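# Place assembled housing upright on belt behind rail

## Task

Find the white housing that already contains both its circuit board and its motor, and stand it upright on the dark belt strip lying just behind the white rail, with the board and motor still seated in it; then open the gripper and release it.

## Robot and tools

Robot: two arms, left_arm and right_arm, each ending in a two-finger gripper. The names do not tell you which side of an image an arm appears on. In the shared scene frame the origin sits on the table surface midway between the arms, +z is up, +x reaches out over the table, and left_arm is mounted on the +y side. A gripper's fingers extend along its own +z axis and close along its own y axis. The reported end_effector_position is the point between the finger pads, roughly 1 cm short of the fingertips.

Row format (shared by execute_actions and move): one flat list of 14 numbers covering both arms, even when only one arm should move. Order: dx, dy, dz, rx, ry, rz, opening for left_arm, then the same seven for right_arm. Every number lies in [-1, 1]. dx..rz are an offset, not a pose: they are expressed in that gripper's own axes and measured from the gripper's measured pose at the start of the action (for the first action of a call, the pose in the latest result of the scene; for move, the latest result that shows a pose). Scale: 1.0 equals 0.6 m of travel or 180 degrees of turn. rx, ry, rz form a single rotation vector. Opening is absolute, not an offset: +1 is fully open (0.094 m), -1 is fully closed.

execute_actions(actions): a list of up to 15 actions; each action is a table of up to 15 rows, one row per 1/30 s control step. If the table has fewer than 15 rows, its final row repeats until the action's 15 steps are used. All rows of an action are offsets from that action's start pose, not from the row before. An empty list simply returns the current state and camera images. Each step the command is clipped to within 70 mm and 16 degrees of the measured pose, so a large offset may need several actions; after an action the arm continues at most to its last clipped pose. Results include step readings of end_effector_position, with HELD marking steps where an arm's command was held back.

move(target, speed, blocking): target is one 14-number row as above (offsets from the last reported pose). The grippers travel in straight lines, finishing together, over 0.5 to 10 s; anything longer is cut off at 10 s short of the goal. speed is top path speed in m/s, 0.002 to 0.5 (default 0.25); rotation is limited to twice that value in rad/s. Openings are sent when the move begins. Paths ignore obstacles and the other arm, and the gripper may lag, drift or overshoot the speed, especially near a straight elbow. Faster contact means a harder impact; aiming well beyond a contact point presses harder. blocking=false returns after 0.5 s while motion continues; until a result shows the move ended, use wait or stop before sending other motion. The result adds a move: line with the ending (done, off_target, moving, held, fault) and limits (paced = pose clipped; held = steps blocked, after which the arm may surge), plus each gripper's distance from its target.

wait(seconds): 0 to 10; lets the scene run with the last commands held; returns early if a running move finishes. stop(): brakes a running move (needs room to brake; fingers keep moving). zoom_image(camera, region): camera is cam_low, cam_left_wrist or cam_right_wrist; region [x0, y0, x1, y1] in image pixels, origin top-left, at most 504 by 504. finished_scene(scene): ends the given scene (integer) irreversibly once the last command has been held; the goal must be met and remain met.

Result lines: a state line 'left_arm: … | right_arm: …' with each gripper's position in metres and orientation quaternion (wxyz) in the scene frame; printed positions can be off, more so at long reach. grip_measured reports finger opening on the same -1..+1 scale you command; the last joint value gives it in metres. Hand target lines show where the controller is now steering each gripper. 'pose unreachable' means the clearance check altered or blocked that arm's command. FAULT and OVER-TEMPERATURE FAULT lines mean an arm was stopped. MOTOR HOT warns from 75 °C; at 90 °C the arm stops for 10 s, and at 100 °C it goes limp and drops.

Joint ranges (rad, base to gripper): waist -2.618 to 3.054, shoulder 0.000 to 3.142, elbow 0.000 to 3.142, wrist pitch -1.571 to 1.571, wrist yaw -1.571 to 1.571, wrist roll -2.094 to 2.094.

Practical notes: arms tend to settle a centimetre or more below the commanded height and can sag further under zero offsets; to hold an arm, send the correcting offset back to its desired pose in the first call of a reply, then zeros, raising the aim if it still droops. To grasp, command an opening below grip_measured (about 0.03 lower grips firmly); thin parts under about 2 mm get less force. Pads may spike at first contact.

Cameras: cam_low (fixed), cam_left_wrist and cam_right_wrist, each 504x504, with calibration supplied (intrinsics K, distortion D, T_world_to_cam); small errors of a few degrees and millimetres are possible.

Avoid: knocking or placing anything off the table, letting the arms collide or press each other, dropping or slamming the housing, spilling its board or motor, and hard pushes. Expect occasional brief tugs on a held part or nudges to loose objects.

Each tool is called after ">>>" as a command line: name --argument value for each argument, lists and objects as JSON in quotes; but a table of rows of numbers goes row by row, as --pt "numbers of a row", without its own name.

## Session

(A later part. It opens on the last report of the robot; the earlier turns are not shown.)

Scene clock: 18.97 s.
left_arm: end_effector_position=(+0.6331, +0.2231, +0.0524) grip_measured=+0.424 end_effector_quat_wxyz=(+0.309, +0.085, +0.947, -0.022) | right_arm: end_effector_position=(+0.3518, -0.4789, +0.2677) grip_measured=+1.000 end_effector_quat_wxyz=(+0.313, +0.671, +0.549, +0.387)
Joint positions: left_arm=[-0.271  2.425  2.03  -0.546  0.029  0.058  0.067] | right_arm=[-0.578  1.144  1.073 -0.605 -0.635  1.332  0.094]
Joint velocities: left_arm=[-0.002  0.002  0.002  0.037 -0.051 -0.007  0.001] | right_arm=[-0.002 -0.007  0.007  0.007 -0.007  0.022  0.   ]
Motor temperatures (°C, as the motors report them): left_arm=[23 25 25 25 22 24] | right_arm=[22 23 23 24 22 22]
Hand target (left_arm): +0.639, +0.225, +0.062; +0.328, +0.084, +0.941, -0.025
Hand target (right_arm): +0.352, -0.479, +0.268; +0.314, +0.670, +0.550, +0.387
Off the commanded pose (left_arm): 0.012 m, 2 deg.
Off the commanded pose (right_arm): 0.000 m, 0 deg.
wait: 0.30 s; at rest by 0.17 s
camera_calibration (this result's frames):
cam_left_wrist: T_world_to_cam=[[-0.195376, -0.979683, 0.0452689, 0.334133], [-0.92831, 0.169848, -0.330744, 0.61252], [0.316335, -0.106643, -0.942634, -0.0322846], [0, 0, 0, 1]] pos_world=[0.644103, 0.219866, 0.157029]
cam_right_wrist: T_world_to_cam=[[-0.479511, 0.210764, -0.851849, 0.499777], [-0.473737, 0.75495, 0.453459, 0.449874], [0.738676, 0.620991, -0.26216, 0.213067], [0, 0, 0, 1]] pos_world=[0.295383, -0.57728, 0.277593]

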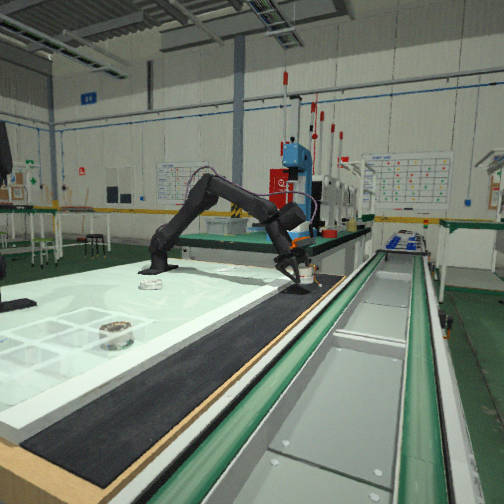

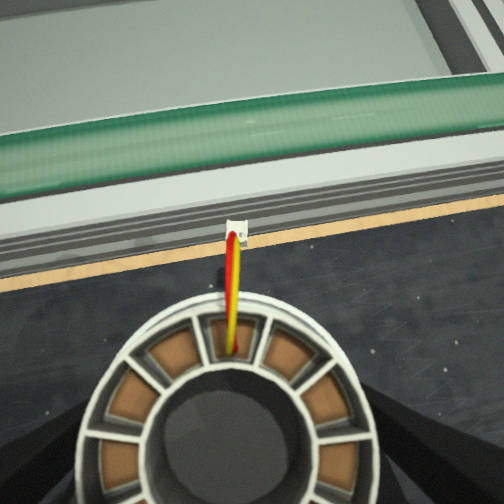

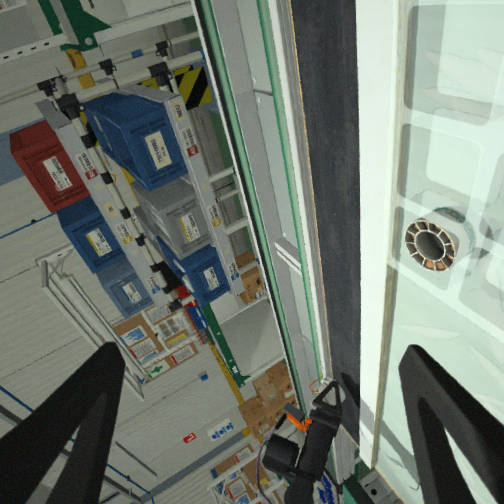

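>>> move --target '[0.018,0,0.024,0,0,0,0.385, 0,0,0,0,0,0,1]' --speed 0.03

>>> zoom_image --camera "cam_low" --region '[240, 210, 360, 310]'

Scene clock: 20.07 s.
left_arm: end_effector_position=(+0.6266, +0.2239, +0.0257) grip_measured=+0.424 end_effector_quat_wxyz=(+0.291, +0.086, +0.953, -0.022) | right_arm: end_effector_position=(+0.3518, -0.4789, +0.2677) grip_measured=+1.000 end_effector_quat_wxyz=(+0.312, +0.673, +0.547, +0.388)
Joint positions: left_arm=[-0.271  2.451  1.991 -0.521  0.029  0.058  0.067] | right_arm=[-0.578  1.144  1.073 -0.605 -0.635  1.337  0.094]
Joint velocities: left_arm=[-0.007 -0.002 -0.002  0.037  0.051  0.037  0.   ] | right_arm=[ 0.007 -0.012 -0.007  0.022  0.051  0.11   0.   ]
Motor temperatures (°C, as the motors report them): left_arm=[23 26 25 25 22 24] | right_arm=[22 23 23 24 22 22]
Hand target (left_arm): +0.632, +0.223, +0.035; +0.309, +0.085, +0.947, -0.022
Hand target (right_arm): +0.352, -0.479, +0.268; +0.313, +0.671, +0.549, +0.387
Off the commanded pose (left_arm): 0.011 m, 2 deg.
Off the commanded pose (right_arm): 0.000 m, 0 deg.
move: off_target (left_arm)
camera_calibration (this result's frames):
cam_left_wrist: T_world_to_cam=[[-0.193563, -0.979887, 0.0485252, 0.333608], [-0.940388, 0.171207, -0.293869, 0.603821], [0.279651, -0.102515, -0.954613, -0.0328928], [0, 0, 0, 1]] pos_world=[0.641599, 0.220148, 0.129856]
cam_right_wrist: T_world_to_cam=[[-0.479038, 0.215236, -0.850997, 0.501524], [-0.471988, 0.75424, 0.456453, 0.448117], [0.740101, 0.620318, -0.259721, 0.21159], [0, 0, 0, 1]] pos_world=[0.295157, -0.577188, 0.277206]

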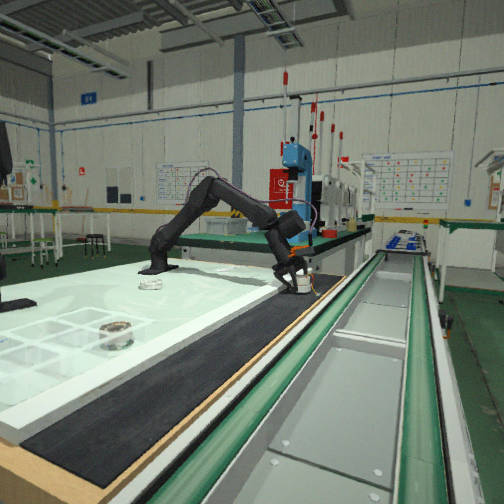

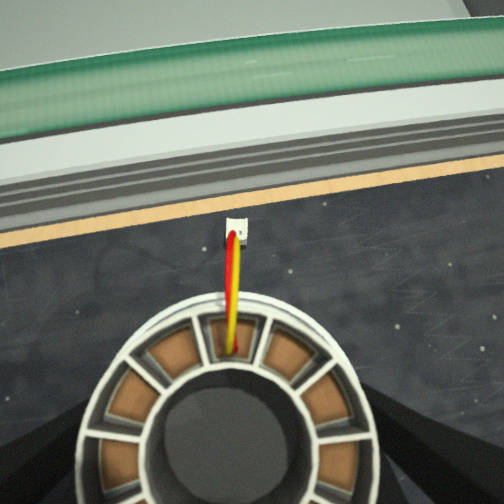

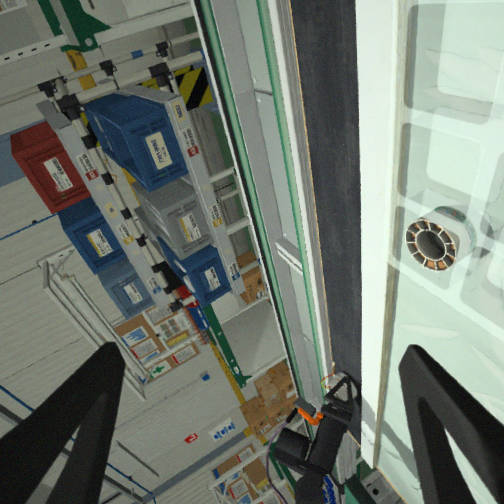

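Region (240, 210, 360, 310) of cam_low's 504x504 image, scaled by 4.200, with more detail than that image has.

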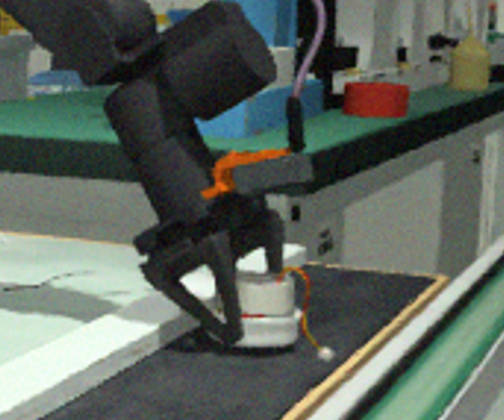

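>>> execute_actions --actions '[[[-0.014,0,-0.007,0,-0.012,0,0.385,0,0,0,0,0,0,1],[-0.013,0,-0.0055,0,-0.012,0,0.385,0,0,0,0,0,0,1],[-0.012,0,-0.004,0,-0.012,0,0.385,0,0,0,0,0,0,1],[-0.011,0,-0.0025,0,-0.012,0,0.385,0,0,0,0,0,0,1],[-0.010,0,-0.001,0,-0.012,0,0.385,0,0,0,0,0,0,1],[-0.009,0,0.0005,0,-0.012,0,0.385,0,0,0,0,0,0,1],[-0.008,0,0.002,0,-0.012,0,0.385,0,0,0,0,0,0,1],[-0.007,0,0.0035,0,-0.012,0,0.385,0,0,0,0,0,0,1],[-0.006,0,0.005,0,-0.012,0,0.385,0,0,0,0,0,0,1],[-0.005,0,0.007,0,-0.012,0,0.385,0,0,0,0,0,0,1]]]'

>>> wait --seconds 0.3

>>> zoom_image --camera "cam_low" --region '[270, 250, 340, 310]'

Scene clock: 20.80 s.
left_arm: end_effector_position=(+0.6274, +0.2238, +0.0206) grip_measured=+0.424 end_effector_quat_wxyz=(+0.296, +0.086, +0.951, -0.022) | right_arm: end_effector_position=(+0.3518, -0.4789, +0.2677) grip_measured=+1.000 end_effector_quat_wxyz=(+0.312, +0.674, +0.546, +0.389)
Joint positions: left_arm=[-0.271  2.451  1.964 -0.482  0.029  0.059  0.067] | right_arm=[-0.578  1.144  1.073 -0.605 -0.635  1.342  0.094]
Joint velocities: left_arm=[-0.002  0.007 -0.027  0.051 -0.007  0.066 -0.001] | right_arm=[-0.007 -0.002 -0.012  0.007 -0.007  0.007  0.   ]
Motor temperatures (°C, as the motors report them): left_arm=[23 26 25 25 22 24] | right_arm=[22 23 23 25 22 22]
Hand target (left_arm): +0.631, +0.223, +0.024; +0.308, +0.085, +0.947, -0.023
Hand target (right_arm): +0.352, -0.479, +0.268; +0.312, +0.673, +0.547, +0.388
Off the commanded pose (left_arm): 0.005 m, 2 deg.
Off the commanded pose (right_arm): 0.000 m, 0 deg.
Step readings (end_effector_position):
0: left_arm (+0.6273, +0.2238, +0.0262) | right_arm (+0.3518, -0.4789, +0.2677)
1: left_arm (+0.6274, +0.2238, +0.0262) | right_arm (+0.3518, -0.4789, +0.2677)
2: left_arm (+0.6275, +0.2238, +0.0263) | right_arm (+0.3518, -0.4789, +0.2677)
4: left_arm (+0.6277, +0.2237, +0.0255) | right_arm (+0.3518, -0.4789, +0.2677)
8: left_arm (+0.6256, +0.2240, +0.0208) | right_arm (+0.3518, -0.4789, +0.2677)
15: end_effector_position above
camera_calibration (this result's frames):
cam_left_wrist: T_world_to_cam=[[-0.194419, -0.979775, 0.047359, 0.334454], [-0.936919, 0.171184, -0.30476, 0.601135], [0.290489, -0.103623, -0.951251, -0.0445621], [0, 0, 0, 1]] pos_world=[0.641183, 0.220167, 0.124973]
cam_right_wrist: T_world_to_cam=[[-0.478554, 0.219704, -0.850127, 0.503261], [-0.470241, 0.753515, 0.459444, 0.446354], [0.741525, 0.619633, -0.257284, 0.210109], [0, 0, 0, 1]] pos_world=[0.294931, -0.577094, 0.276818]

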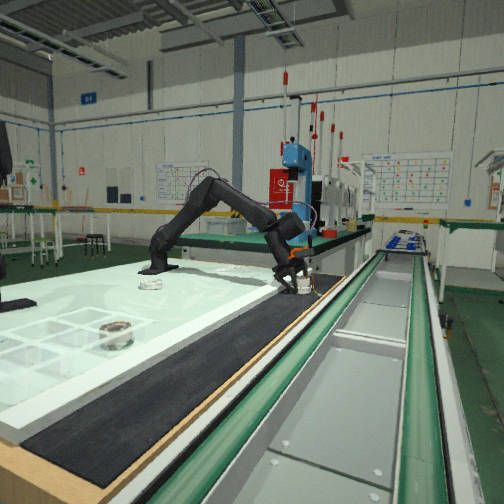

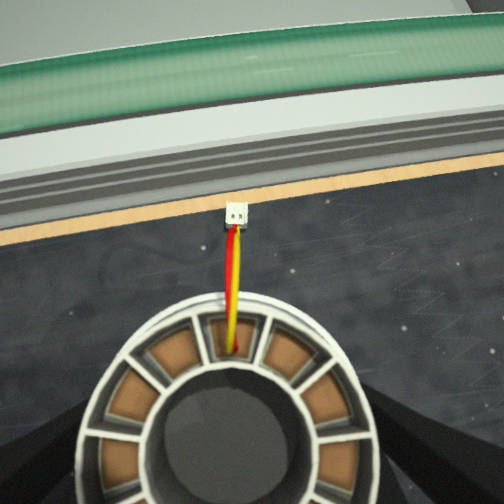

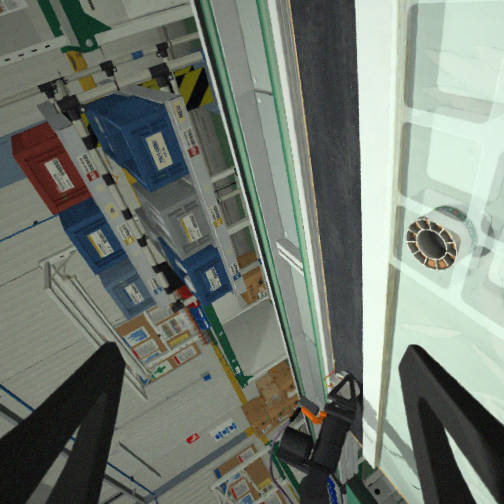

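Scene clock: 21.10 s.
left_arm: end_effector_position=(+0.6276, +0.2237, +0.0207) grip_measured=+0.424 end_effector_quat_wxyz=(+0.297, +0.086, +0.951, -0.022) | right_arm: end_effector_position=(+0.3518, -0.4789, +0.2677) grip_measured=+1.000 end_effector_quat_wxyz=(+0.312, +0.674, +0.546, +0.389)
Joint positions: left_arm=[-0.271  2.451  1.964 -0.48   0.029  0.059  0.067] | right_arm=[-0.578  1.144  1.073 -0.605 -0.635  1.342  0.094]
Joint velocities: left_arm=[ 0.002  0.007  0.007 -0.037  0.007  0.066  0.   ] | right_arm=[ 0.002  0.002 -0.007 -0.022 -0.051 -0.037  0.   ]
Motor temperatures (°C, as the motors report them): left_arm=[23 26 25 25 22 24] | right_arm=[22 23 23 25 22 22]
Hand target (left_arm): +0.631, +0.223, +0.024; +0.308, +0.085, +0.947, -0.023
Hand target (right_arm): +0.352, -0.479, +0.268; +0.312, +0.673, +0.547, +0.388
Off the commanded pose (left_arm): 0.005 m, 1 deg.
Off the commanded pose (right_arm): 0.000 m, 0 deg.
wait: 0.30 s; at rest by 0.17 s
camera_calibration (this result's frames):
cam_left_wrist: T_world_to_cam=[[-0.19449, -0.979767, 0.0472313, 0.33452], [-0.936456, 0.171132, -0.30621, 0.601147], [0.291931, -0.103785, -0.950792, -0.0454933], [0, 0, 0, 1]] pos_world=[0.641289, 0.220155, 0.125022]
cam_right_wrist: T_world_to_cam=[[-0.478554, 0.219704, -0.850127, 0.503261], [-0.470241, 0.753515, 0.459444, 0.446354], [0.741525, 0.619633, -0.257284, 0.210109], [0, 0, 0, 1]] pos_world=[0.294931, -0.577094, 0.276818]

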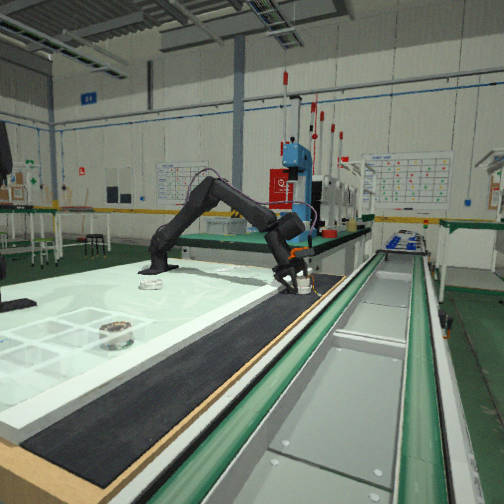

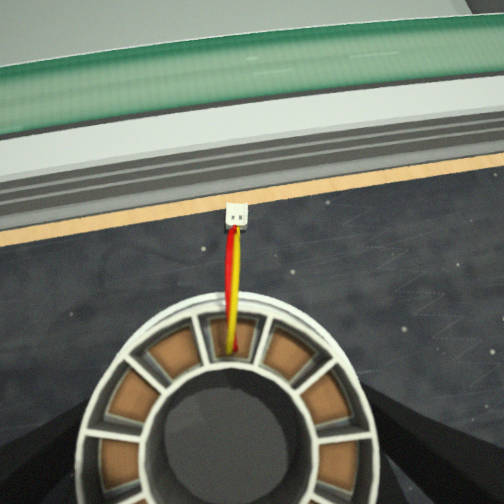

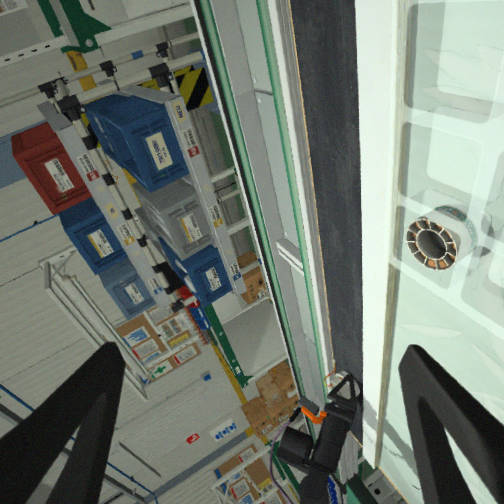

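Region (270, 250, 340, 310) of cam_low's 504x504 image, scaled by 7.200, with more detail than that image has; it fills the top 432 rows of this view, and the rest is white.

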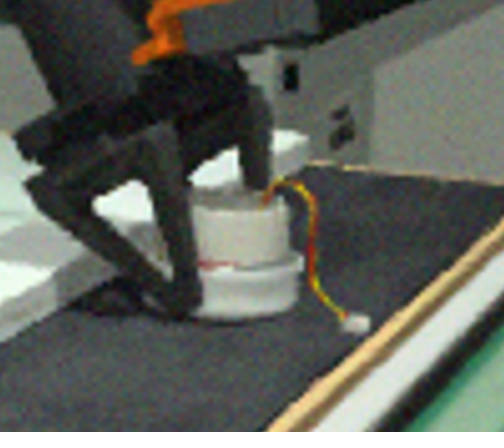

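The housing has touched down, so I'll release it and retreat.

>>> execute_actions --actions '[[[-0.01,0,-0.004,0,-0.008,0,0.45,0,0,0,0,0,0,1],[-0.01,0,-0.004,0,-0.008,0,0.55,0,0,0,0,0,0,1],[-0.01,0,-0.004,0,-0.008,0,0.7,0,0,0,0,0,0,1],[-0.01,0,-0.004,0,-0.008,0,0.85,0,0,0,0,0,0,1],[-0.01,0,-0.004,0,-0.008,0,1,0,0,0,0,0,0,1]]]'

>>> move --target '[-0.07,0,-0.2,0,0,0,1, 0,0,0,0,0,0,1]' --speed 0.2

Scene clock: 21.83 s.
left_arm: end_effector_position=(+0.6299, +0.2235, +0.0223) grip_measured=+1.000 end_effector_quat_wxyz=(+0.302, +0.086, +0.949, -0.022) | right_arm: end_effector_position=(+0.3518, -0.4789, +0.2677) grip_measured=+1.000 end_effector_quat_wxyz=(+0.311, +0.675, +0.544, +0.390)
Joint positions: left_arm=[-0.271  2.451  1.964 -0.469  0.029  0.059  0.094] | right_arm=[-0.578  1.144  1.073 -0.605 -0.635  1.346  0.094]
Joint velocities: left_arm=[ 0.002 -0.007  0.007 -0.022 -0.022 -0.037  0.   ] | right_arm=[-0.007 -0.012 -0.007 -0.081 -0.037 -0.007  0.   ]
Motor temperatures (°C, as the motors report them): left_arm=[23 26 25 25 22 24] | right_arm=[22 23 23 25 22 22]
Hand target (left_arm): +0.631, +0.223, +0.026; +0.309, +0.085, +0.947, -0.023
Hand target (right_arm): +0.352, -0.479, +0.268; +0.312, +0.674, +0.546, +0.389
Off the commanded pose (left_arm): 0.004 m, 1 deg.
Off the commanded pose (right_arm): 0.000 m, 0 deg.
Step readings (end_effector_position):
0: left_arm (+0.6276, +0.2237, +0.0207) | right_arm (+0.3518, -0.4789, +0.2677)
1: left_arm (+0.6276, +0.2237, +0.0207) | right_arm (+0.3518, -0.4789, +0.2677)
2: left_arm (+0.6276, +0.2237, +0.0207) | right_arm (+0.3518, -0.4789, +0.2677)
4: left_arm (+0.6283, +0.2237, +0.0212) | right_arm (+0.3518, -0.4789, +0.2677)
8: left_arm (+0.6294, +0.2235, +0.0219) | right_arm (+0.3518, -0.4789, +0.2677)
15: end_effector_position above
camera_calibration (this result's frames):
cam_left_wrist: T_world_to_cam=[[-0.195022, -0.979707, 0.0462703, 0.334982], [-0.932912, 0.170733, -0.317058, 0.601959], [0.302724, -0.105, -0.947277, -0.0512572], [0, 0, 0, 1]] pos_world=[0.642421, 0.220028, 0.126802]
cam_right_wrist: T_world_to_cam=[[-0.47806, 0.224167, -0.849239, 0.504987], [-0.468495, 0.752774, 0.462433, 0.444585], [0.742947, 0.618935, -0.25485, 0.208623], [0, 0, 0, 1]] pos_world=[0.294705, -0.576998, 0.276432]

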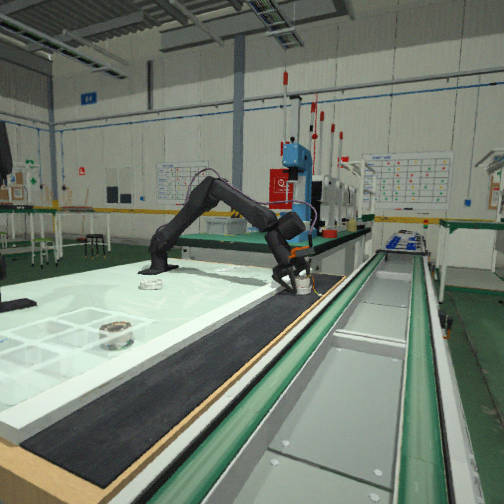

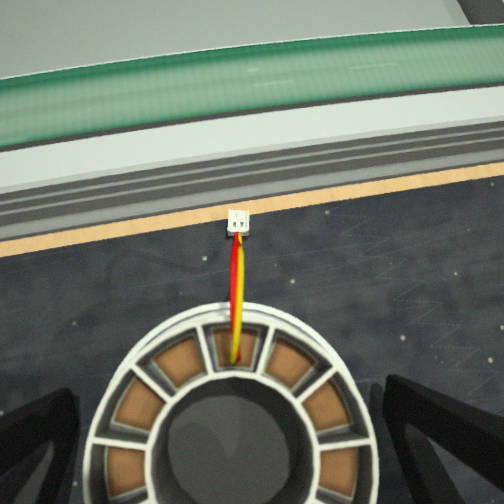

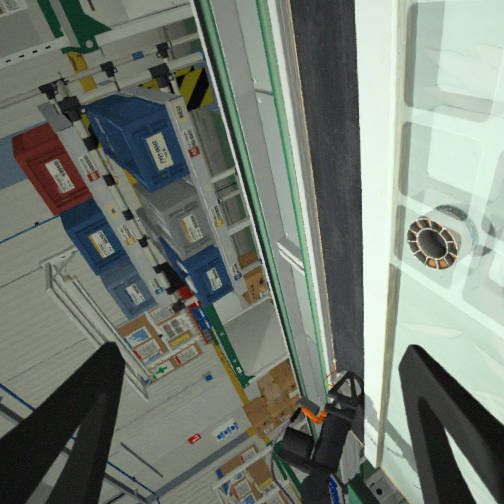

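Scene clock: 23.17 s.
left_arm: end_effector_position=(+0.5924, +0.2277, +0.1281) grip_measured=+1.000 end_effector_quat_wxyz=(+0.287, +0.086, +0.954, -0.022) | right_arm: end_effector_position=(+0.3518, -0.4789, +0.2677) grip_measured=+1.000 end_effector_quat_wxyz=(+0.310, +0.676, +0.543, +0.390)
Joint positions: left_arm=[-0.271  2.245  2.046 -0.789  0.029  0.059  0.094] | right_arm=[-0.578  1.144  1.073 -0.605 -0.635  1.351  0.094]
Joint velocities: left_arm=[ 0.012 -0.012  0.012 -0.022  0.022 -0.007  0.   ] | right_arm=[-0.012 -0.007 -0.012  0.095  0.007  0.022  0.   ]
Motor temperatures (°C, as the motors report them): left_arm=[23 27 25 25 22 24] | right_arm=[22 23 23 25 22 22]
Hand target (left_arm): +0.596, +0.230, +0.145; +0.303, +0.086, +0.949, -0.022
Hand target (right_arm): +0.352, -0.479, +0.268; +0.311, +0.675, +0.544, +0.390
Off the commanded pose (left_arm): 0.017 m, 2 deg.
Off the commanded pose (right_arm): 0.000 m, 0 deg.
move: off_target (left_arm)
camera_calibration (this result's frames):
cam_left_wrist: T_world_to_cam=[[-0.193525, -0.979875, 0.0489138, 0.325714], [-0.942415, 0.171802, -0.286947, 0.601286], [0.272768, -0.101628, -0.956697, 0.078989], [0, 0, 0, 1]] pos_world=[0.608149, 0.223885, 0.232174]
cam_right_wrist: T_world_to_cam=[[-0.477556, 0.228625, -0.848334, 0.506703], [-0.466751, 0.752017, 0.465418, 0.44281], [0.744368, 0.618224, -0.252419, 0.207132], [0, 0, 0, 1]] pos_world=[0.294479, -0.5769, 0.276045]

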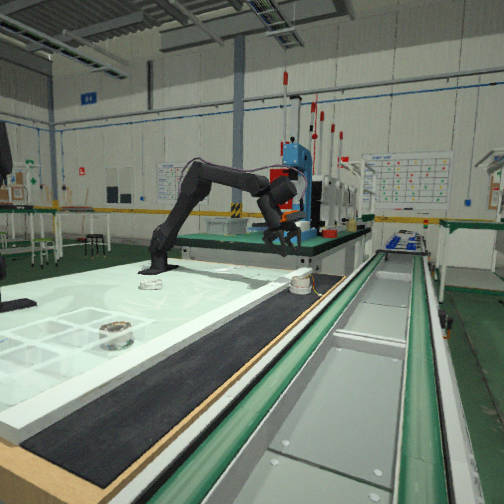

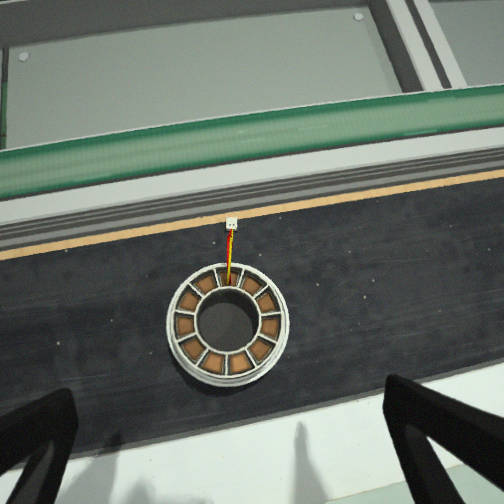

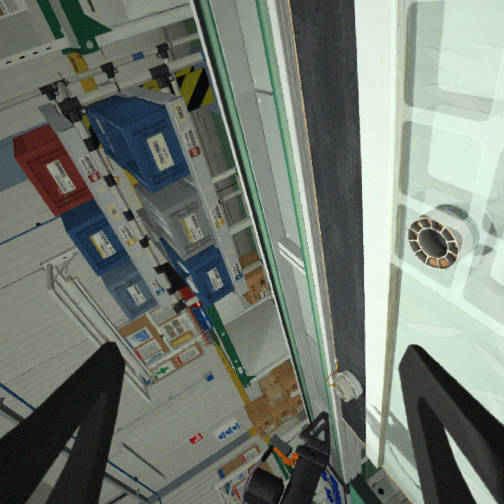

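>>> finished_scene --scene 1

The scene is finished: the task was done.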